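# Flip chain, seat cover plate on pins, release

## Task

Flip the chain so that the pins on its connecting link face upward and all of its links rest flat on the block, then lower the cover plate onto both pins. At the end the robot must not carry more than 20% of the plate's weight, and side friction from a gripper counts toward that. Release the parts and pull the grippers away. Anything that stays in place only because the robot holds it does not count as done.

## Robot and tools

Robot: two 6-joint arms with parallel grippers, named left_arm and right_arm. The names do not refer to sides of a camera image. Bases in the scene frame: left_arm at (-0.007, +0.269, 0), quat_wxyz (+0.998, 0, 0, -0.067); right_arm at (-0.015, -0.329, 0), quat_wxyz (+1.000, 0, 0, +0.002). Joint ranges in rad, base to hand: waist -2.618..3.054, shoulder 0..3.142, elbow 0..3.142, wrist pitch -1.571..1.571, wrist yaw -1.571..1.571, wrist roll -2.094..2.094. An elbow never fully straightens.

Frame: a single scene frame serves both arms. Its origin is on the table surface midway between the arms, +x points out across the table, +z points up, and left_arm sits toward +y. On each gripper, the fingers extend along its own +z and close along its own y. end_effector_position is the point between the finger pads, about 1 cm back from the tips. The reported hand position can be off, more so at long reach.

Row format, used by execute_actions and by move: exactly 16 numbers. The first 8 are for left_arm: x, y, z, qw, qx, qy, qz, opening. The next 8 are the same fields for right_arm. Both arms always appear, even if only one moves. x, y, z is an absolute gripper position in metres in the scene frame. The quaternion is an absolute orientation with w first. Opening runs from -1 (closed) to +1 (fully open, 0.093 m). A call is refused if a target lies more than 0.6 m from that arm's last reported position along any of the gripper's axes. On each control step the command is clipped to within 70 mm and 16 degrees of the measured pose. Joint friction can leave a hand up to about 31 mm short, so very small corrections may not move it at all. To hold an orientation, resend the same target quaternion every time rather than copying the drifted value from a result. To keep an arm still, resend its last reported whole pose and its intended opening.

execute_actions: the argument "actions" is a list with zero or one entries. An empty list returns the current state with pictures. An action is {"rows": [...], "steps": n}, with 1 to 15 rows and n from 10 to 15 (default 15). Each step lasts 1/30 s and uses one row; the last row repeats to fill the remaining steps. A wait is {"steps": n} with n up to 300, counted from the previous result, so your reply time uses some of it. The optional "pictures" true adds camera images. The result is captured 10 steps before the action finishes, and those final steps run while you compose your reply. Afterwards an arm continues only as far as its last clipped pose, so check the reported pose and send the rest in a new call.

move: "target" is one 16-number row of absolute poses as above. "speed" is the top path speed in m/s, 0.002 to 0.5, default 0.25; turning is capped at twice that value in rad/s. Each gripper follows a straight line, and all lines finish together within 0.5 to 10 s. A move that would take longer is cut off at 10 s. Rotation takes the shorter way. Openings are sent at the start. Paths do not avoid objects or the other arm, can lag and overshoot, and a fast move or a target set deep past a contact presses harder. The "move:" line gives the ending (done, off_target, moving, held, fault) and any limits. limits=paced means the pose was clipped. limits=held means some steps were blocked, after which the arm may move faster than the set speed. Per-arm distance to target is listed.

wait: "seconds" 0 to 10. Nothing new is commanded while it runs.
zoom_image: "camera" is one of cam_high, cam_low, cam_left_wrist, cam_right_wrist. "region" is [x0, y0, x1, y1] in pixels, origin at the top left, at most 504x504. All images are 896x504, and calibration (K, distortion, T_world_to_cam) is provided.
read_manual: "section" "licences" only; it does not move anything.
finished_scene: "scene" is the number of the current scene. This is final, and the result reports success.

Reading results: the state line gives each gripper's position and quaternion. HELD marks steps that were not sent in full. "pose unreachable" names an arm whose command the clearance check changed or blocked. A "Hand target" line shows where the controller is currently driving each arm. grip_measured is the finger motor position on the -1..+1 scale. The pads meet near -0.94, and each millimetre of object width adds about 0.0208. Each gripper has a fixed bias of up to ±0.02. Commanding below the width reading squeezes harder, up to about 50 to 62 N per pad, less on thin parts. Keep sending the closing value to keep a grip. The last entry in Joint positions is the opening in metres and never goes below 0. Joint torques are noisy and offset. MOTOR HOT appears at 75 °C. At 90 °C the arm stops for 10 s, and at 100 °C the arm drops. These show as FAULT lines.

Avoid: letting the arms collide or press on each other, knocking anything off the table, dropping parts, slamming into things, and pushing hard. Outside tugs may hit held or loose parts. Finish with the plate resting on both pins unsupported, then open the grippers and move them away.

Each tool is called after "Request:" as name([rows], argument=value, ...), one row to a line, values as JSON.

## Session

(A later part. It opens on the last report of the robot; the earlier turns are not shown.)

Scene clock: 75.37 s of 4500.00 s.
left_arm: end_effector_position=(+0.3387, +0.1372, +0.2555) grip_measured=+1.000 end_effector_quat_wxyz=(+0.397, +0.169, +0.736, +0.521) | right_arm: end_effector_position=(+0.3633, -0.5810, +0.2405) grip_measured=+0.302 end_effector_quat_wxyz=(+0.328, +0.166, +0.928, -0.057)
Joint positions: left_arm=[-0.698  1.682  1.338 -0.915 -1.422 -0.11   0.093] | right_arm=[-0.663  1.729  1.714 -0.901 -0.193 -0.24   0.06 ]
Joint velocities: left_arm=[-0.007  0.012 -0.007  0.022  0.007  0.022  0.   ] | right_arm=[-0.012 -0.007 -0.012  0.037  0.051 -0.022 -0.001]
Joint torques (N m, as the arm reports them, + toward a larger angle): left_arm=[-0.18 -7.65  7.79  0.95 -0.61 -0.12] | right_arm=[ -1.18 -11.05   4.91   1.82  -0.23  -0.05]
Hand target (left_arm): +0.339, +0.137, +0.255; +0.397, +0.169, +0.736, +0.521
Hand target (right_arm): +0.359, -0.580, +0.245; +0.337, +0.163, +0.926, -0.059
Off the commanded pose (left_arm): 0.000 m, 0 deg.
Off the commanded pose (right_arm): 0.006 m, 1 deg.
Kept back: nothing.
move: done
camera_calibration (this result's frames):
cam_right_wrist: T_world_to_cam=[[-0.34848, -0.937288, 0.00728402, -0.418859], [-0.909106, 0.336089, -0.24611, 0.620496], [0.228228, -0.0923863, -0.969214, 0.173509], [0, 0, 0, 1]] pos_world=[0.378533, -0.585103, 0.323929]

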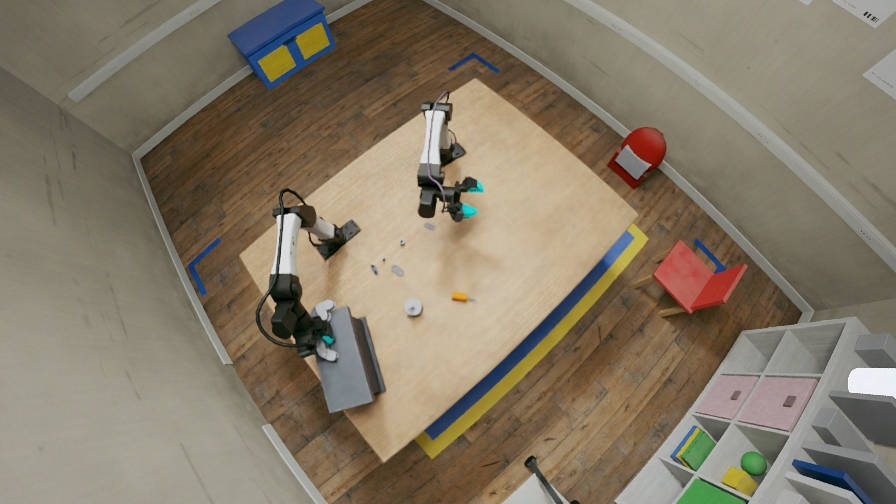

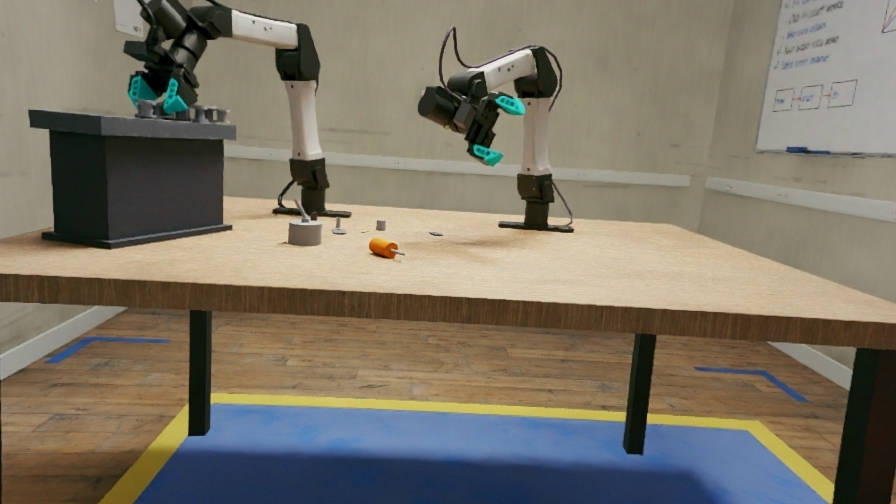

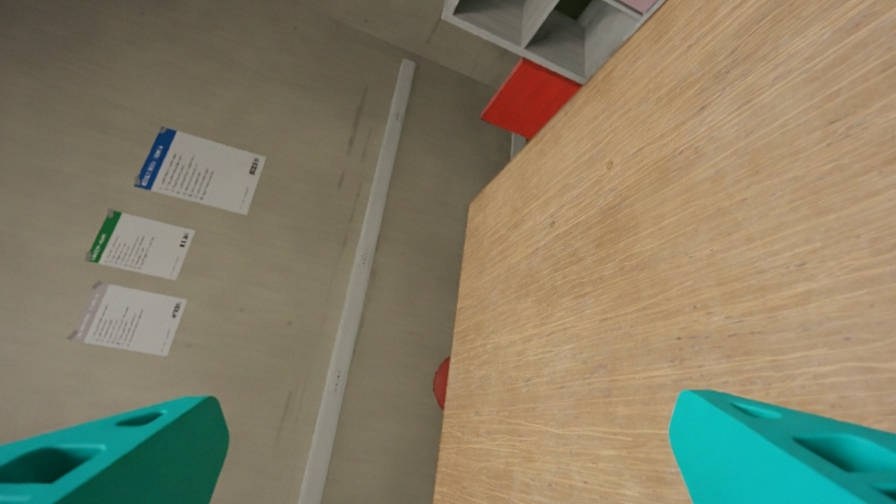

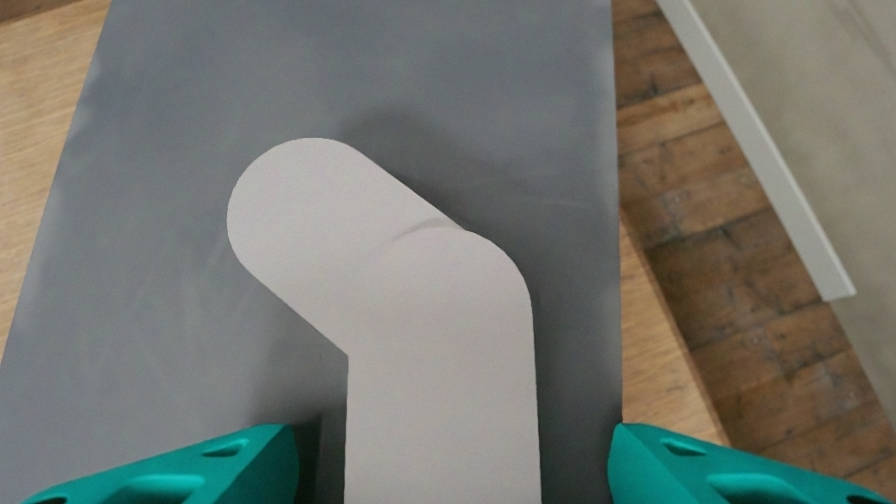

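Request:
move(target=[0.3387,0.1372,0.2555,0.397,0.169,0.736,0.521,1,0.36,-0.581,0.245,0.337,0.163,0.925,-0.059,-0.5])

Request:
move(target=[0.3387,0.1372,0.2555,0.397,0.169,0.736,0.521,1,0.455,-0.592,0.245,0.337,0.163,0.925,-0.059,-0.5], speed=0.04)

Request:
move(target=[0.3387,0.1372,0.2555,0.397,0.169,0.736,0.521,1,0.455,-0.592,0.245,0.337,0.163,0.925,-0.059,0.4])

Request:
move(target=[0.3387,0.1372,0.2555,0.397,0.169,0.736,0.521,1,0.43,-0.585,0.31,0.337,0.163,0.925,-0.059,0.4], speed=0.12)

Request:
move(target=[0.3387,0.1372,0.2555,0.397,0.169,0.736,0.521,1,0.3,-0.53,0.36,0.337,0.163,0.925,-0.059,0.4])

Scene clock: 76.63 s of 4500.00 s.
left_arm: end_effector_position=(+0.3387, +0.1372, +0.2555) grip_measured=+1.000 end_effector_quat_wxyz=(+0.397, +0.169, +0.736, +0.521) | right_arm: end_effector_position=(+0.3636, -0.5809, +0.2407) grip_measured=-0.483 end_effector_quat_wxyz=(+0.329, +0.165, +0.928, -0.056)
Joint positions: left_arm=[-0.698  1.682  1.338 -0.915 -1.422 -0.11   0.093] | right_arm=[-0.663  1.729  1.714 -0.9   -0.195 -0.24   0.022]
Joint velocities: left_arm=[ 0.012  0.002 -0.002  0.007 -0.037  0.037  0.   ] | right_arm=[-0.012 -0.007 -0.007 -0.051 -0.022 -0.007 -0.   ]
Joint torques (N m, as the arm reports them, + toward a larger angle): left_arm=[-0.07 -7.77  7.8   0.95 -0.6  -0.16] | right_arm=[ -1.12 -10.78   5.3    1.81  -0.21  -0.05]
Hand target (left_arm): +0.339, +0.137, +0.255; +0.397, +0.169, +0.736, +0.521
Hand target (right_arm): +0.360, -0.581, +0.245; +0.337, +0.163, +0.925, -0.059
Off the commanded pose (left_arm): 0.000 m, 0 deg.
Off the commanded pose (right_arm): 0.006 m, 1 deg.
Kept back: nothing.
move: done
camera_calibration (this result's frames):
cam_right_wrist: T_world_to_cam=[[-0.34762, -0.937613, 0.00647037, -0.418981], [-0.909012, 0.335308, -0.24752, 0.620644], [0.229908, -0.0919245, -0.968861, 0.17322], [0, 0, 0, 1]] pos_world=[0.378702, -0.585026, 0.324159]

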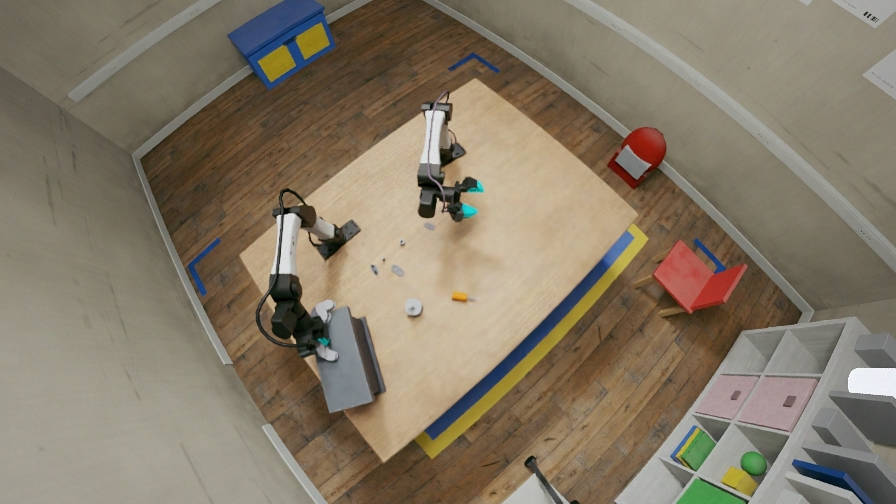

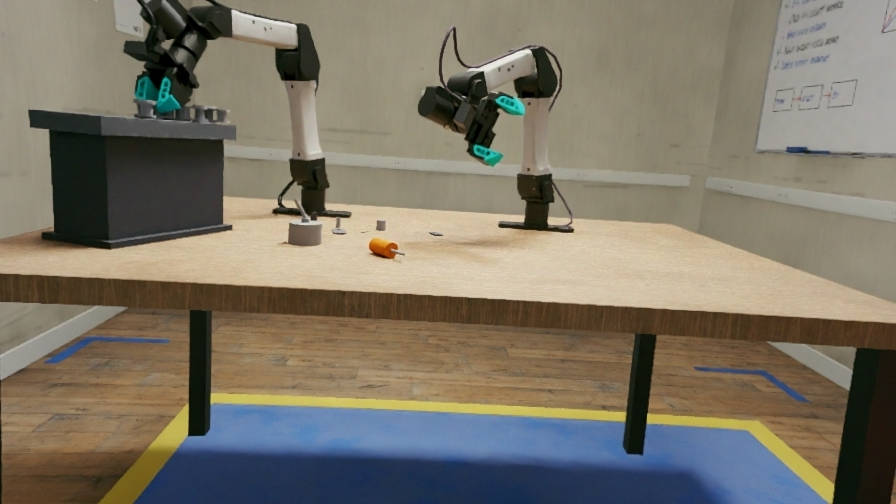

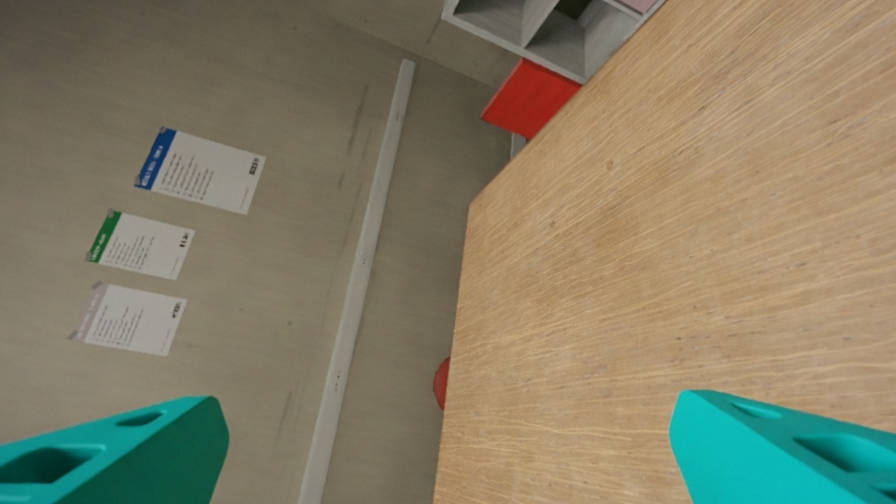

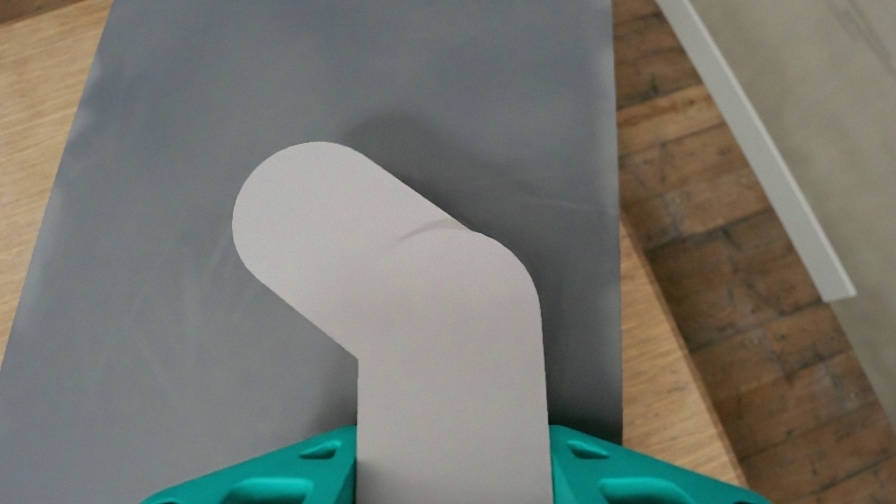

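Scene clock: 79.23 s of 4500.00 s.
left_arm: end_effector_position=(+0.3387, +0.1372, +0.2555) grip_measured=+1.000 end_effector_quat_wxyz=(+0.397, +0.169, +0.736, +0.521) | right_arm: end_effector_position=(+0.4471, -0.5918, +0.2412) grip_measured=-0.483 end_effector_quat_wxyz=(+0.330, +0.163, +0.928, -0.057)
Joint positions: left_arm=[-0.698  1.682  1.338 -0.915 -1.422 -0.11   0.093] | right_arm=[-0.564  2.054  2.146 -0.991 -0.135 -0.163  0.022]
Joint velocities: left_arm=[-0.007 -0.007  0.007  0.037 -0.007  0.007  0.   ] | right_arm=[ 0.012  0.012 -0.002  0.037  0.022  0.022 -0.   ]
Joint torques (N m, as the arm reports them, + toward a larger angle): left_arm=[-0.15 -7.71  7.76  0.99 -0.6  -0.14] | right_arm=[  0.11 -10.41   8.3    1.75  -0.04   0.1 ]
Hand target (left_arm): +0.339, +0.137, +0.255; +0.397, +0.169, +0.736, +0.521
Hand target (right_arm): +0.455, -0.592, +0.244; +0.337, +0.163, +0.925, -0.060
Off the commanded pose (left_arm): 0.000 m, 0 deg.
Off the commanded pose (right_arm): 0.009 m, 1 deg.
Kept back: nothing.
move: done
camera_calibration (this result's frames):
cam_right_wrist: T_world_to_cam=[[-0.344817, -0.938633, 0.0082875, -0.40243], [-0.909253, 0.331805, -0.251324, 0.699313], [0.233151, -0.0941962, -0.967868, 0.150438], [0, 0, 0, 1]] pos_world=[0.462013, -0.5956, 0.324693]

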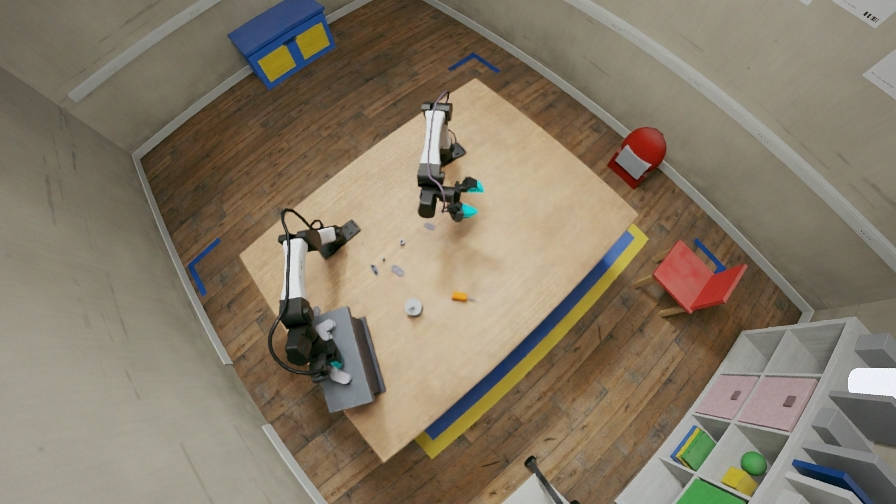

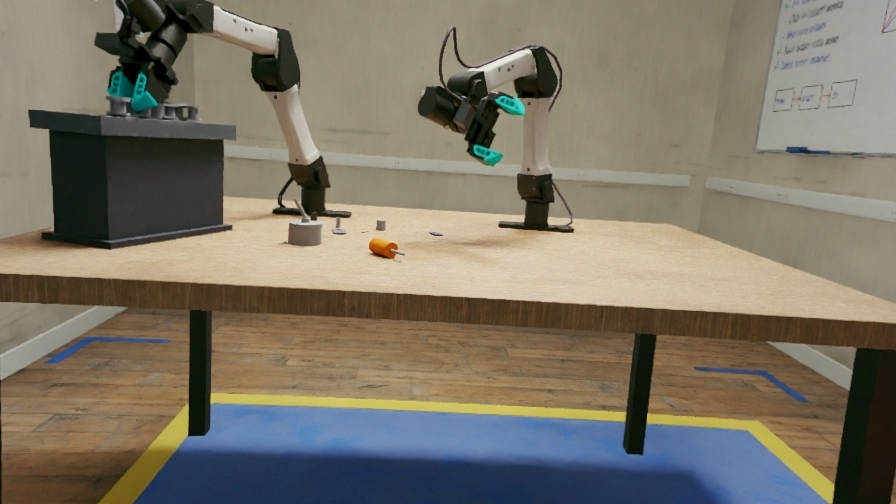

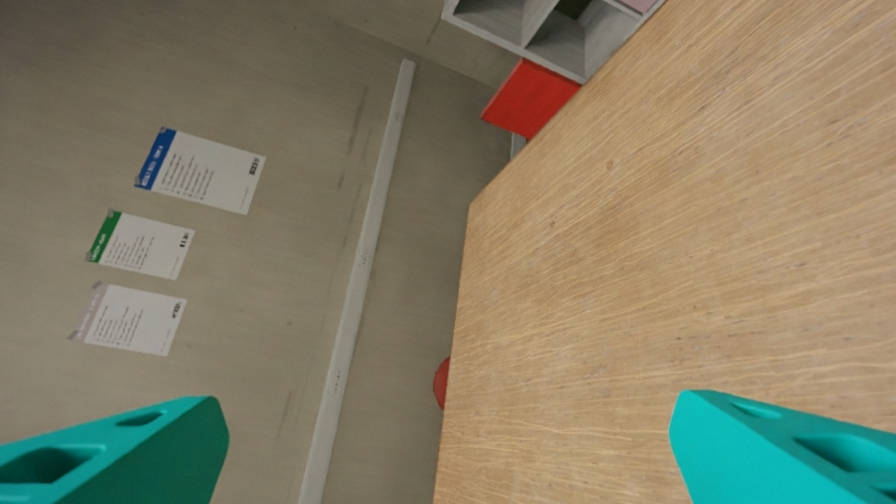

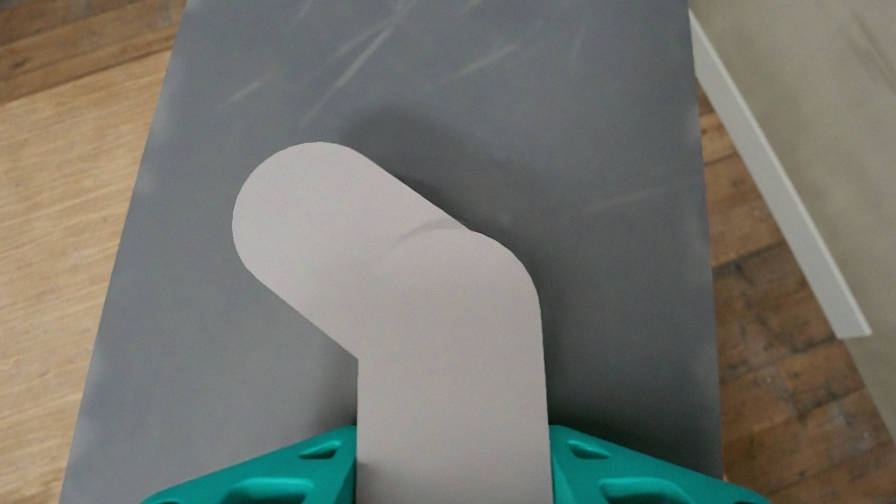

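Scene clock: 79.93 s of 4500.00 s.
left_arm: end_effector_position=(+0.3387, +0.1372, +0.2555) grip_measured=+1.000 end_effector_quat_wxyz=(+0.397, +0.169, +0.736, +0.521) | right_arm: end_effector_position=(+0.4471, -0.5917, +0.2411) grip_measured=+0.398 end_effector_quat_wxyz=(+0.330, +0.164, +0.928, -0.057)
Joint positions: left_arm=[-0.698  1.682  1.338 -0.915 -1.422 -0.11   0.093] | right_arm=[-0.564  2.054  2.146 -0.991 -0.135 -0.162  0.064]
Joint velocities: left_arm=[ 0.007 -0.007 -0.002 -0.095  0.037 -0.007  0.   ] | right_arm=[-0.012 -0.012 -0.012 -0.066  0.081  0.037 -0.   ]
Joint torques (N m, as the arm reports them, + toward a larger angle): left_arm=[-0.17 -7.59  7.61  0.94 -0.58 -0.19] | right_arm=[ -0.01 -10.37   8.58   1.72  -0.05   0.09]
Hand target (left_arm): +0.339, +0.137, +0.255; +0.397, +0.169, +0.736, +0.521
Hand target (right_arm): +0.455, -0.592, +0.245; +0.338, +0.163, +0.925, -0.059
Off the commanded pose (left_arm): 0.000 m, 0 deg.
Off the commanded pose (right_arm): 0.009 m, 1 deg.
Kept back: nothing.
move: done
camera_calibration (this result's frames):
cam_right_wrist: T_world_to_cam=[[-0.345928, -0.938233, 0.00724582, -0.401431], [-0.908859, 0.333159, -0.250957, 0.699768], [0.233042, -0.0933984, -0.967971, 0.150946], [0, 0, 0, 1]] pos_world=[0.461947, -0.595672, 0.324632]

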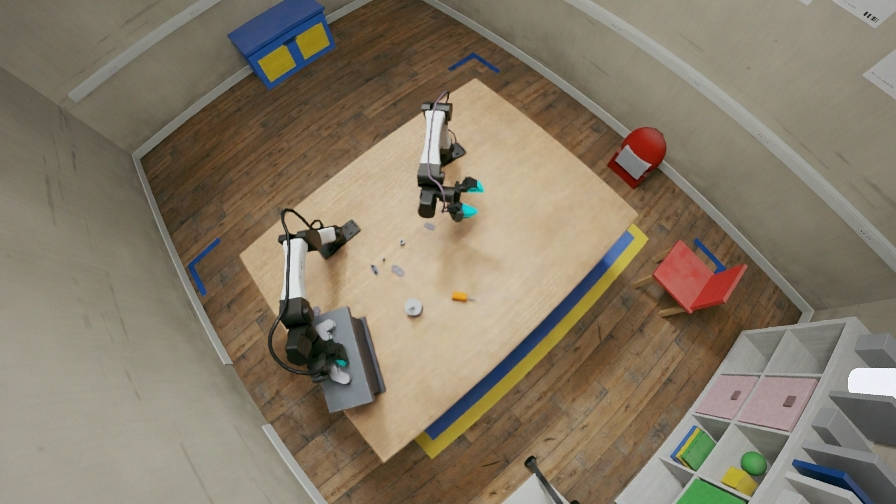

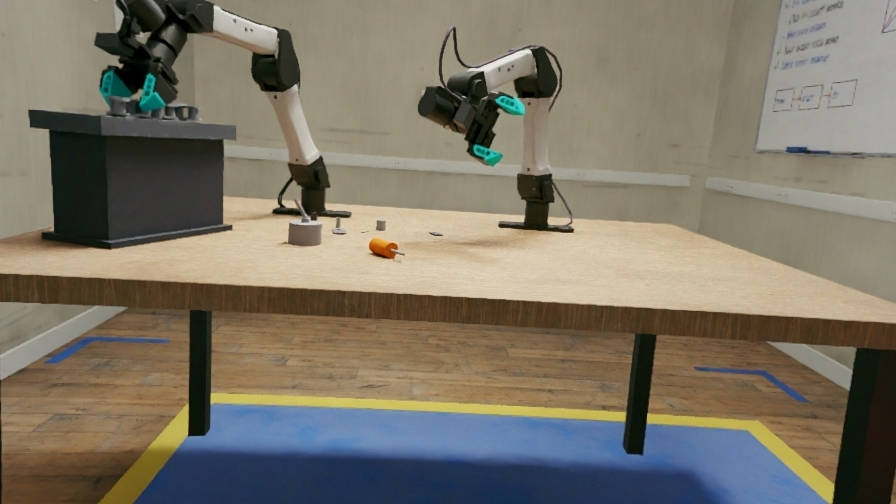

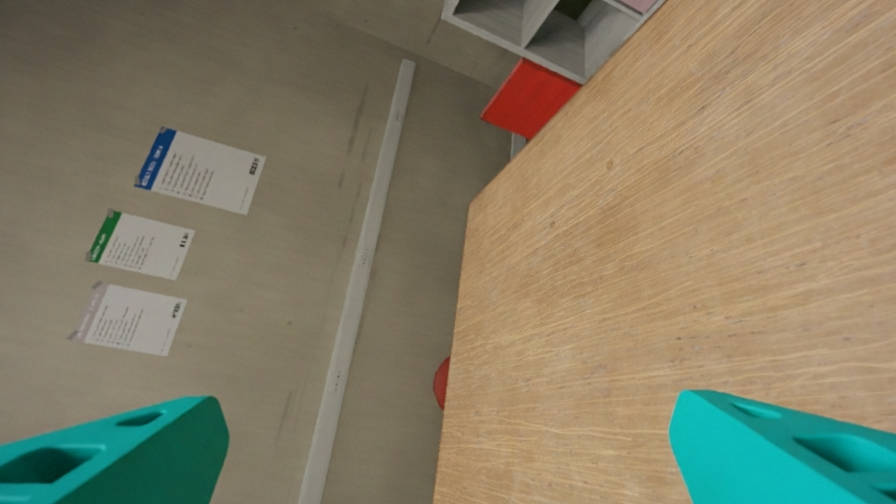

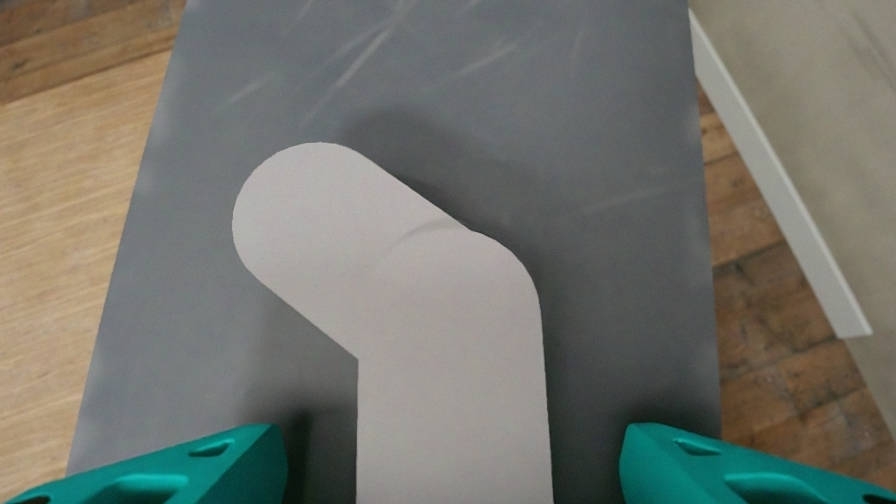

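Scene clock: 81.40 s of 4500.00 s.
left_arm: end_effector_position=(+0.3387, +0.1372, +0.2555) grip_measured=+1.000 end_effector_quat_wxyz=(+0.397, +0.169, +0.736, +0.521) | right_arm: end_effector_position=(+0.4302, -0.5812, +0.3098) grip_measured=+0.398 end_effector_quat_wxyz=(+0.335, +0.163, +0.926, -0.059)
Joint positions: left_arm=[-0.698  1.682  1.338 -0.915 -1.422 -0.11   0.093] | right_arm=[-0.564  2.165  2.634 -1.357 -0.135 -0.162  0.064]
Joint velocities: left_arm=[ 0.002 -0.007 -0.002 -0.007 -0.022 -0.081  0.   ] | right_arm=[ 0.002  0.007 -0.007 -0.081  0.022  0.037 -0.001]
Joint torques (N m, as the arm reports them, + toward a larger angle): left_arm=[-0.01 -7.74  7.84  0.97 -0.56 -0.14] | right_arm=[ -1.22 -10.29   7.04   1.65  -0.16  -0.05]
Hand target (left_arm): +0.339, +0.137, +0.255; +0.397, +0.169, +0.736, +0.521
Hand target (right_arm): +0.431, -0.586, +0.310; +0.338, +0.163, +0.925, -0.059
Off the commanded pose (left_arm): 0.000 m, 0 deg.
Off the commanded pose (right_arm): 0.004 m, 0 deg.
Kept back: nothing.
move: done
camera_calibration (this result's frames):
cam_right_wrist: T_world_to_cam=[[-0.346006, -0.938184, 0.00950831, -0.398503], [-0.906457, 0.331656, -0.26142, 0.699521], [0.242106, -0.0990717, -0.965178, 0.21429], [0, 0, 0, 1]] pos_world=[0.444321, -0.584639, 0.393486]

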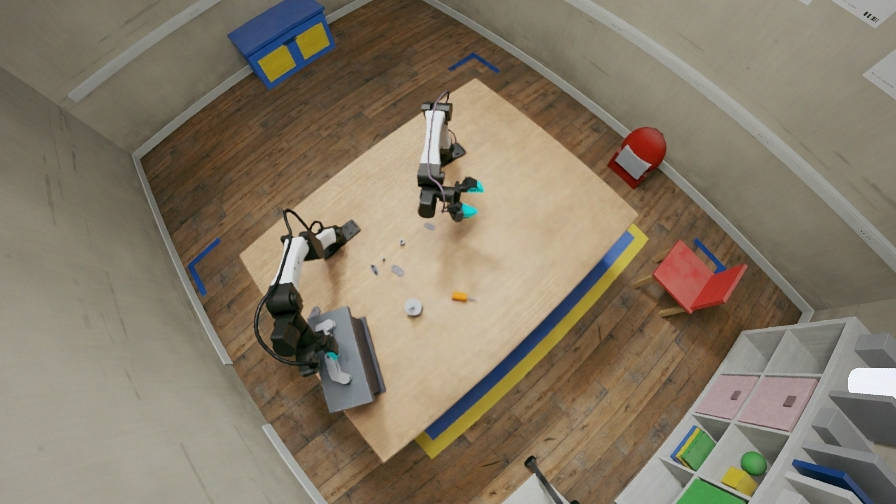

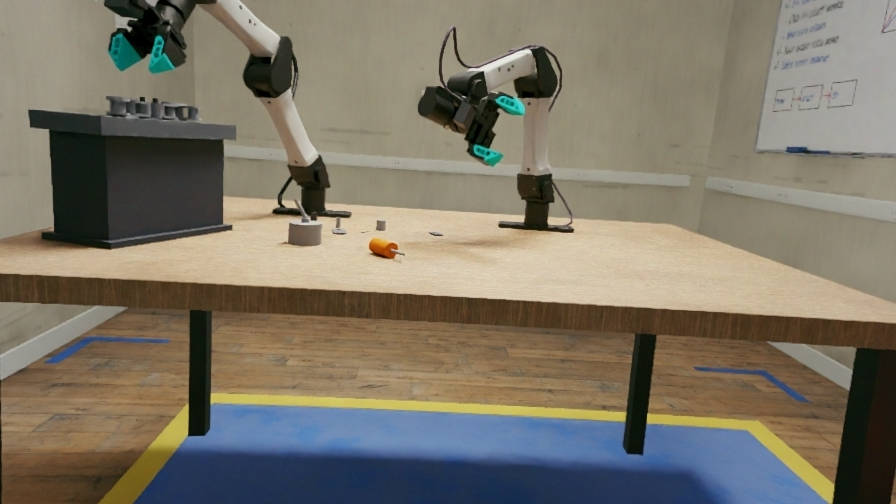

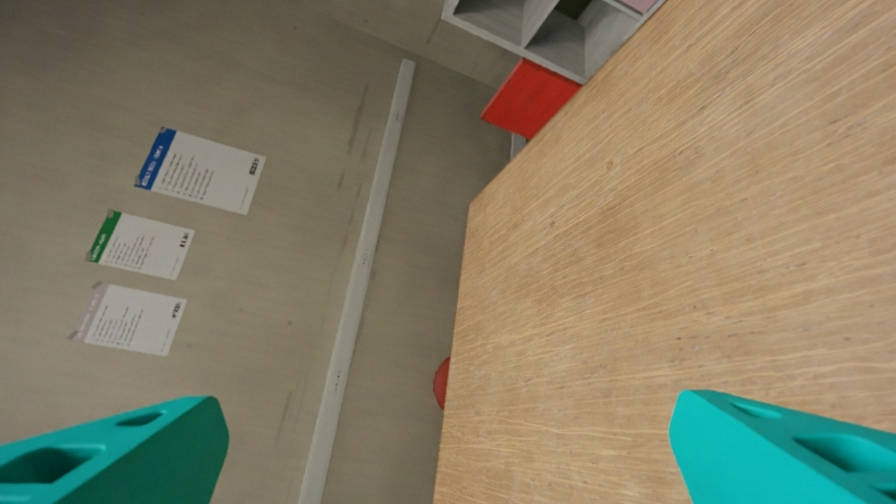

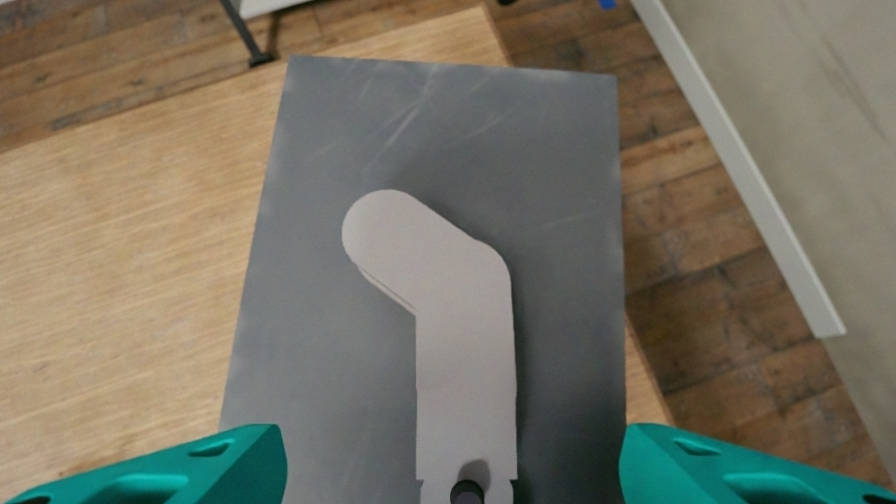

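Scene clock: 82.57 s of 4500.00 s.
left_arm: end_effector_position=(+0.3387, +0.1372, +0.2555) grip_measured=+1.000 end_effector_quat_wxyz=(+0.397, +0.169, +0.736, +0.521) | right_arm: end_effector_position=(+0.3024, -0.5314, +0.3687) grip_measured=+0.398 end_effector_quat_wxyz=(+0.345, +0.164, +0.922, -0.065)
Joint positions: left_arm=[-0.698  1.682  1.338 -0.915 -1.422 -0.11   0.093] | right_arm=[-0.655  1.647  2.176 -1.403 -0.188 -0.23   0.064]
Joint velocities: left_arm=[-0.012  0.002  0.007 -0.081  0.007 -0.007  0.   ] | right_arm=[ 0.002  0.007  0.007 -0.007 -0.007 -0.037 -0.   ]
Joint torques (N m, as the arm reports them, + toward a larger angle): left_arm=[-0.21 -7.77  7.74  0.96 -0.59 -0.12] | right_arm=[-1.1  -7.16  3.42  1.7  -0.23 -0.08]
Hand target (left_arm): +0.339, +0.137, +0.255; +0.397, +0.169, +0.736, +0.521
Hand target (right_arm): +0.300, -0.531, +0.362; +0.337, +0.164, +0.925, -0.058
Off the commanded pose (left_arm): 0.000 m, 0 deg.
Off the commanded pose (right_arm): 0.009 m, 1 deg.
Kept back: nothing.
move: done
camera_calibration (this result's frames):
cam_right_wrist: T_world_to_cam=[[-0.351731, -0.935933, 0.0177497, -0.396664], [-0.899128, 0.332501, -0.284627, 0.589278], [0.26049, -0.116071, -0.958474, 0.290001], [0, 0, 0, 1]] pos_world=[0.314775, -0.533526, 0.452723]

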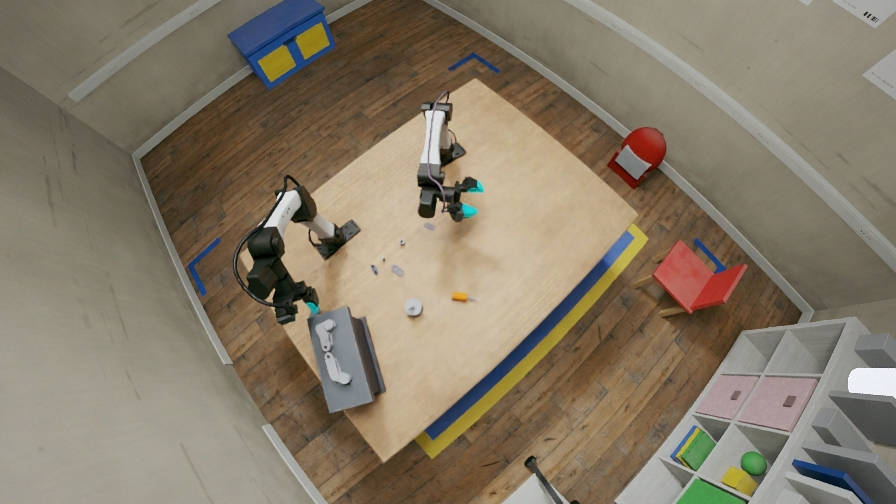

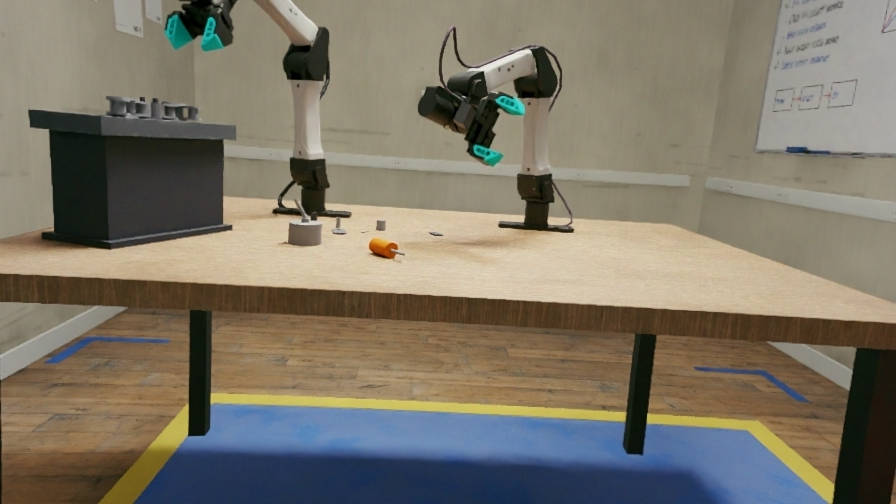

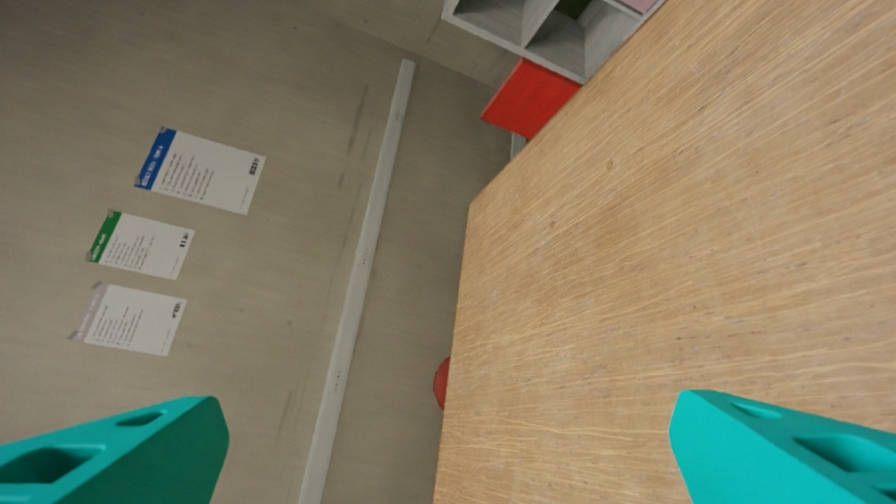

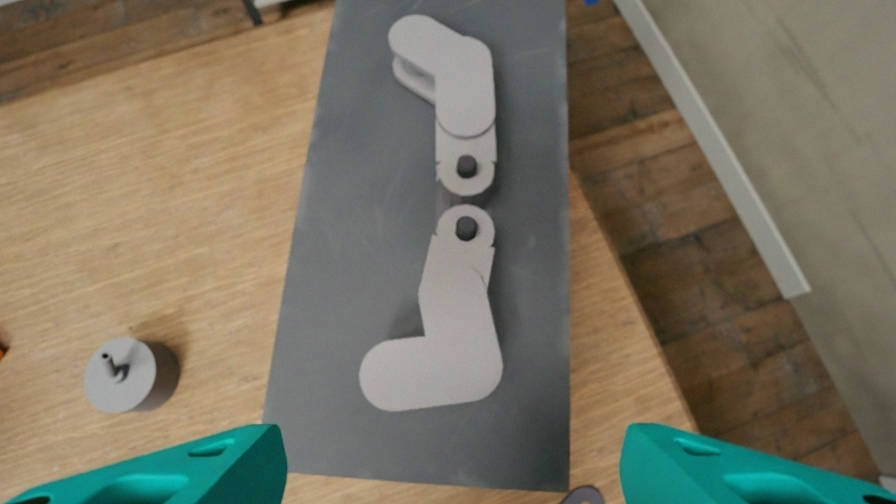

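Request:
move(target=[0.3387,0.1372,0.2555,0.397,0.169,0.736,0.521,1,0.25,-0.3,0.33,0.342,-0.025,0.94,0.009,0.2])

Request:
move(target=[0.3387,0.1372,0.2555,0.397,0.169,0.736,0.521,1,0.25,-0.238,0.06,0.342,-0.025,0.94,0.009,0.2])

Scene clock: 84.67 s of 4500.00 s.
left_arm: end_effector_position=(+0.3387, +0.1372, +0.2555) grip_measured=+1.000 end_effector_quat_wxyz=(+0.397, +0.169, +0.736, +0.521) | right_arm: end_effector_position=(+0.2523, -0.2987, +0.3332) grip_measured=+0.202 end_effector_quat_wxyz=(+0.335, -0.031, +0.942, +0.003)
Joint positions: left_arm=[-0.698  1.682  1.338 -0.915 -1.422 -0.11   0.093] | right_arm=[ 0.156  1.196  1.654 -1.349  0.075  0.068  0.055]
Joint velocities: left_arm=[-0.002 -0.012  0.002 -0.007  0.007 -0.007  0.   ] | right_arm=[-0.002 -0.002  0.002 -0.022 -0.022  0.051 -0.   ]
Joint torques (N m, as the arm reports them, + toward a larger angle): left_arm=[-0.01 -7.73  7.58  0.98 -0.6  -0.15] | right_arm=[ 0.01 -4.34  3.52  1.86  0.08  0.11]
Hand target (left_arm): +0.339, +0.137, +0.255; +0.397, +0.169, +0.736, +0.521
Hand target (right_arm): +0.250, -0.299, +0.331; +0.340, -0.028, +0.940, +0.001
Off the commanded pose (left_arm): 0.000 m, 0 deg.
Off the commanded pose (right_arm): 0.004 m, 1 deg.
Kept back: nothing.
move: done
camera_calibration (this result's frames):
cam_right_wrist: T_world_to_cam=[[0.0557303, -0.99812, 0.0255169, -0.319899], [-0.966111, -0.0603591, -0.250971, 0.345112], [0.252039, -0.0106655, -0.967658, 0.332687], [0, 0, 0, 1]] pos_world=[0.267394, -0.294918, 0.416703]

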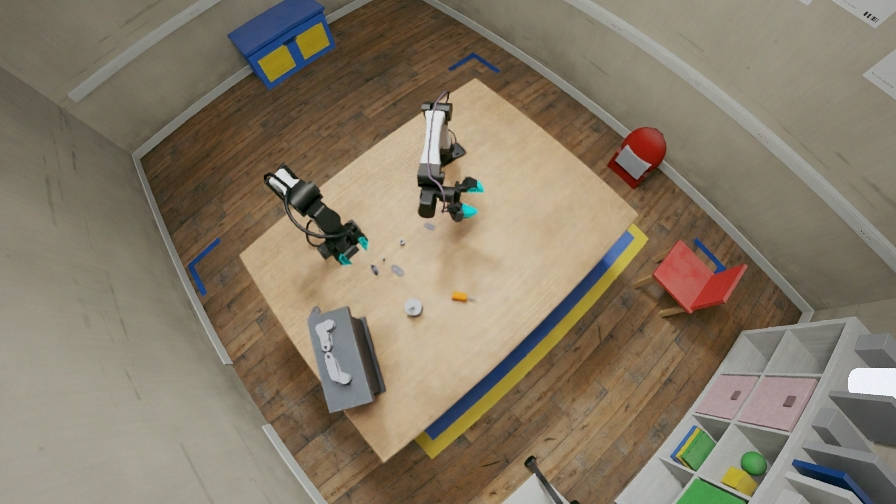

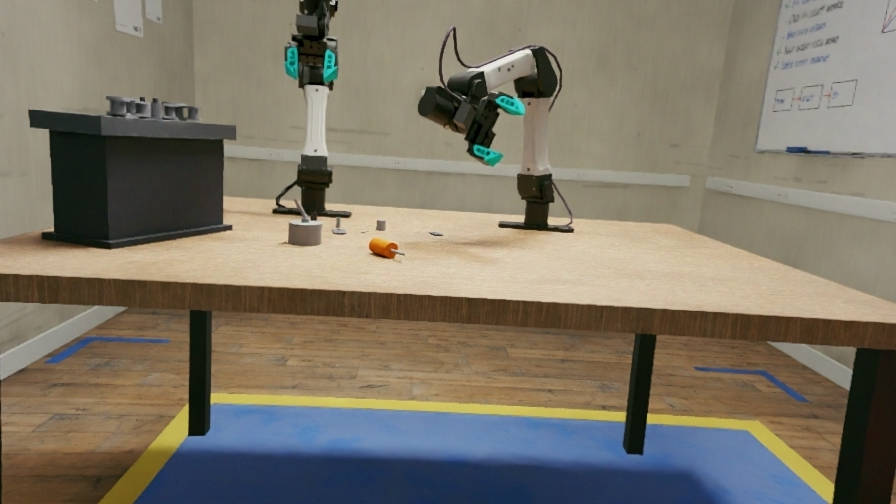

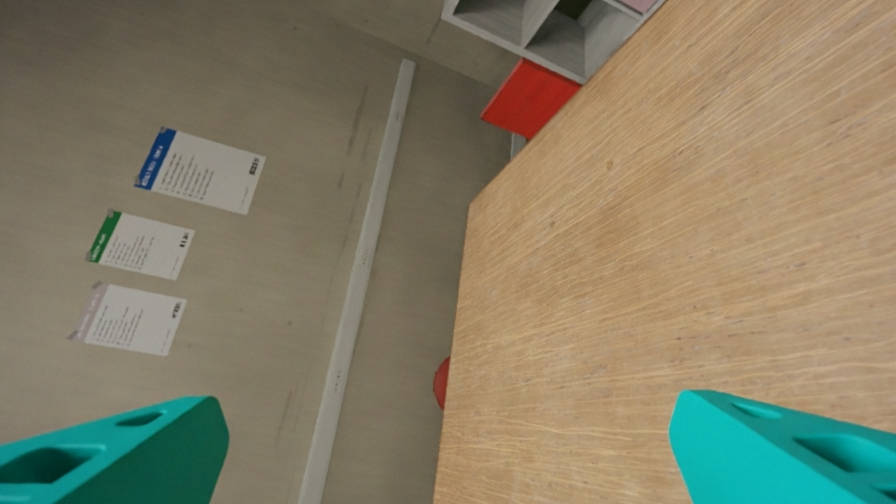

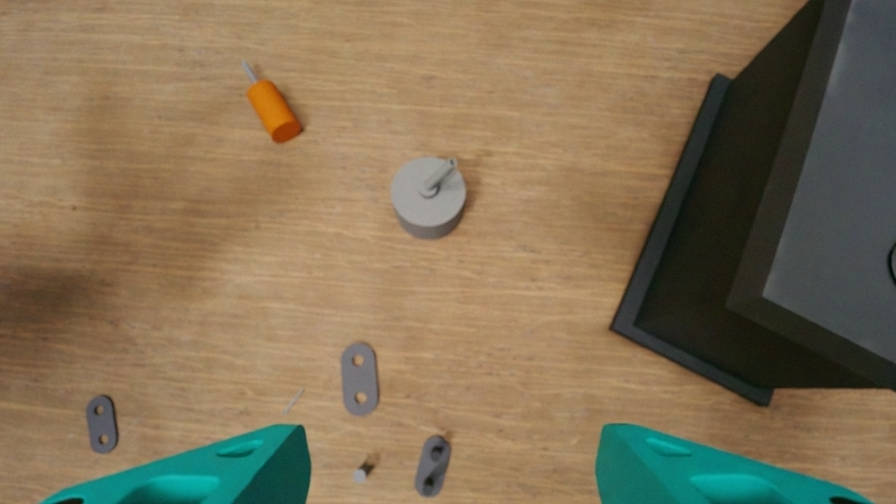

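Scene clock: 86.63 s of 4500.00 s.
left_arm: end_effector_position=(+0.3387, +0.1372, +0.2555) grip_measured=+1.000 end_effector_quat_wxyz=(+0.397, +0.169, +0.736, +0.521) | right_arm: end_effector_position=(+0.2493, -0.2383, +0.0712) grip_measured=+0.202 end_effector_quat_wxyz=(+0.353, -0.026, +0.935, +0.014)
Joint positions: left_arm=[-0.698  1.682  1.338 -0.915 -1.422 -0.11   0.093] | right_arm=[ 0.494  1.066  0.464 -0.295  0.28   0.345  0.055]
Joint velocities: left_arm=[-0.007 -0.017  0.007  0.081 -0.066  0.007  0.   ] | right_arm=[-0.002 -0.017 -0.002 -0.007 -0.037 -0.022  0.001]
Joint torques (N m, as the arm reports them, + toward a larger angle): left_arm=[-0.04 -7.67  7.68  0.94 -0.59 -0.14] | right_arm=[ 0.08 -1.59  5.01  1.83  0.23  0.1 ]
Hand target (left_arm): +0.339, +0.137, +0.255; +0.397, +0.169, +0.736, +0.521
Hand target (right_arm): +0.245, -0.240, +0.061; +0.344, -0.026, +0.939, +0.006
Off the commanded pose (left_arm): 0.000 m, 0 deg.
Off the commanded pose (right_arm): 0.011 m, 1 deg.
Kept back: nothing.
move: off_target (right_arm)
camera_calibration (this result's frames):
cam_right_wrist: T_world_to_cam=[[0.0532251, -0.99858, 0.0022778, -0.250538], [-0.956196, -0.0516233, -0.28814, 0.282367], [0.287848, 0.0131582, -0.957586, 0.0765625], [0, 0, 0, 1]] pos_world=[0.261295, -0.236613, 0.155247]

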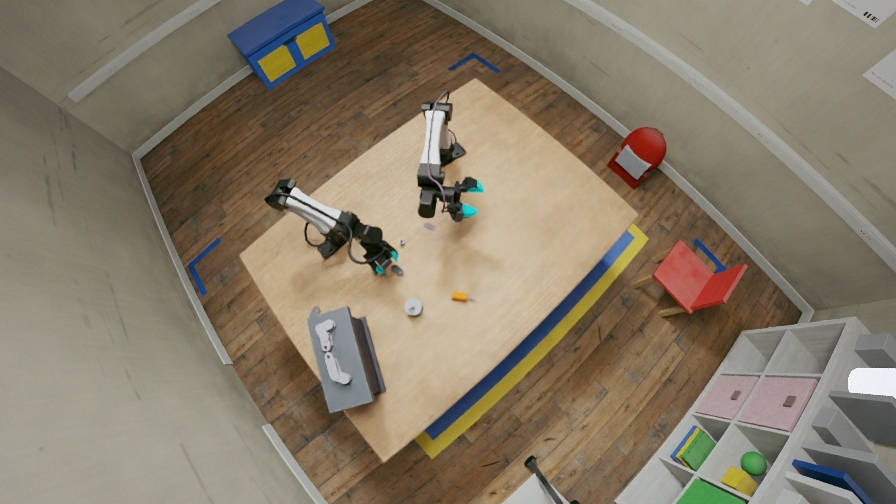

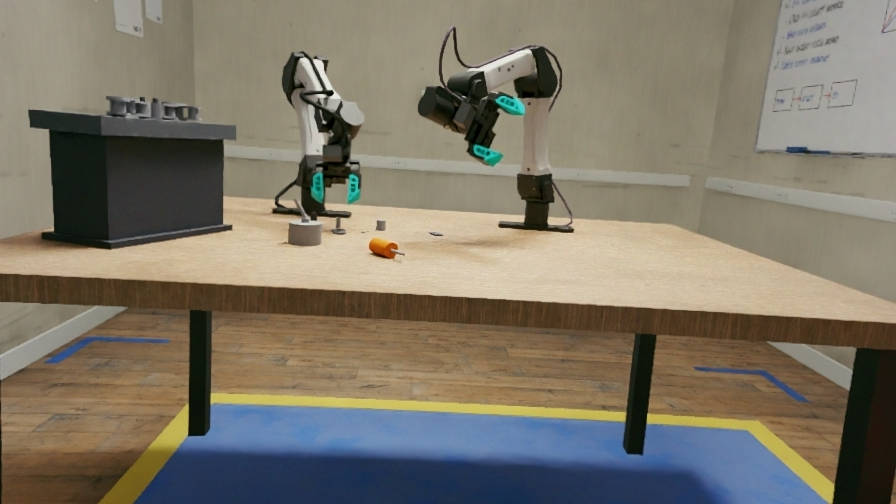

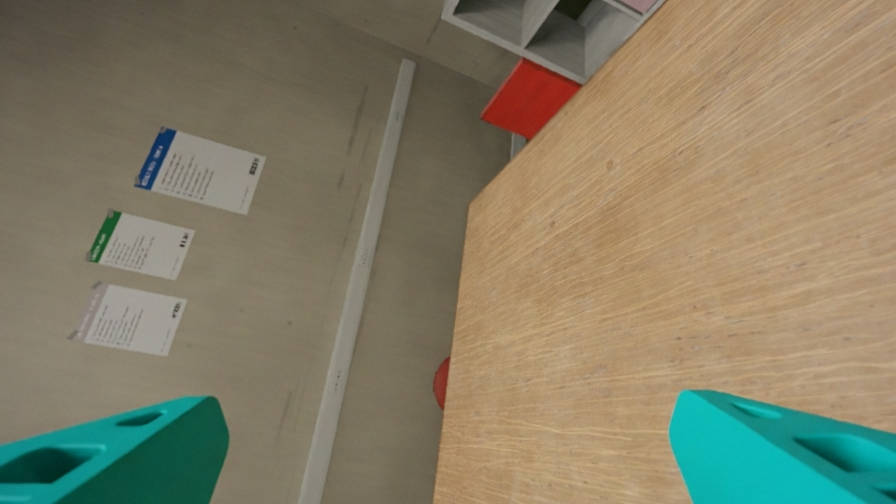

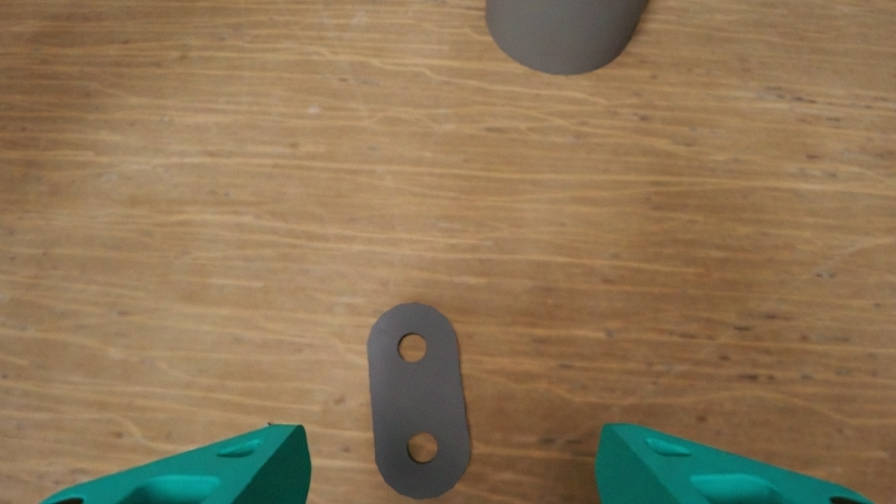

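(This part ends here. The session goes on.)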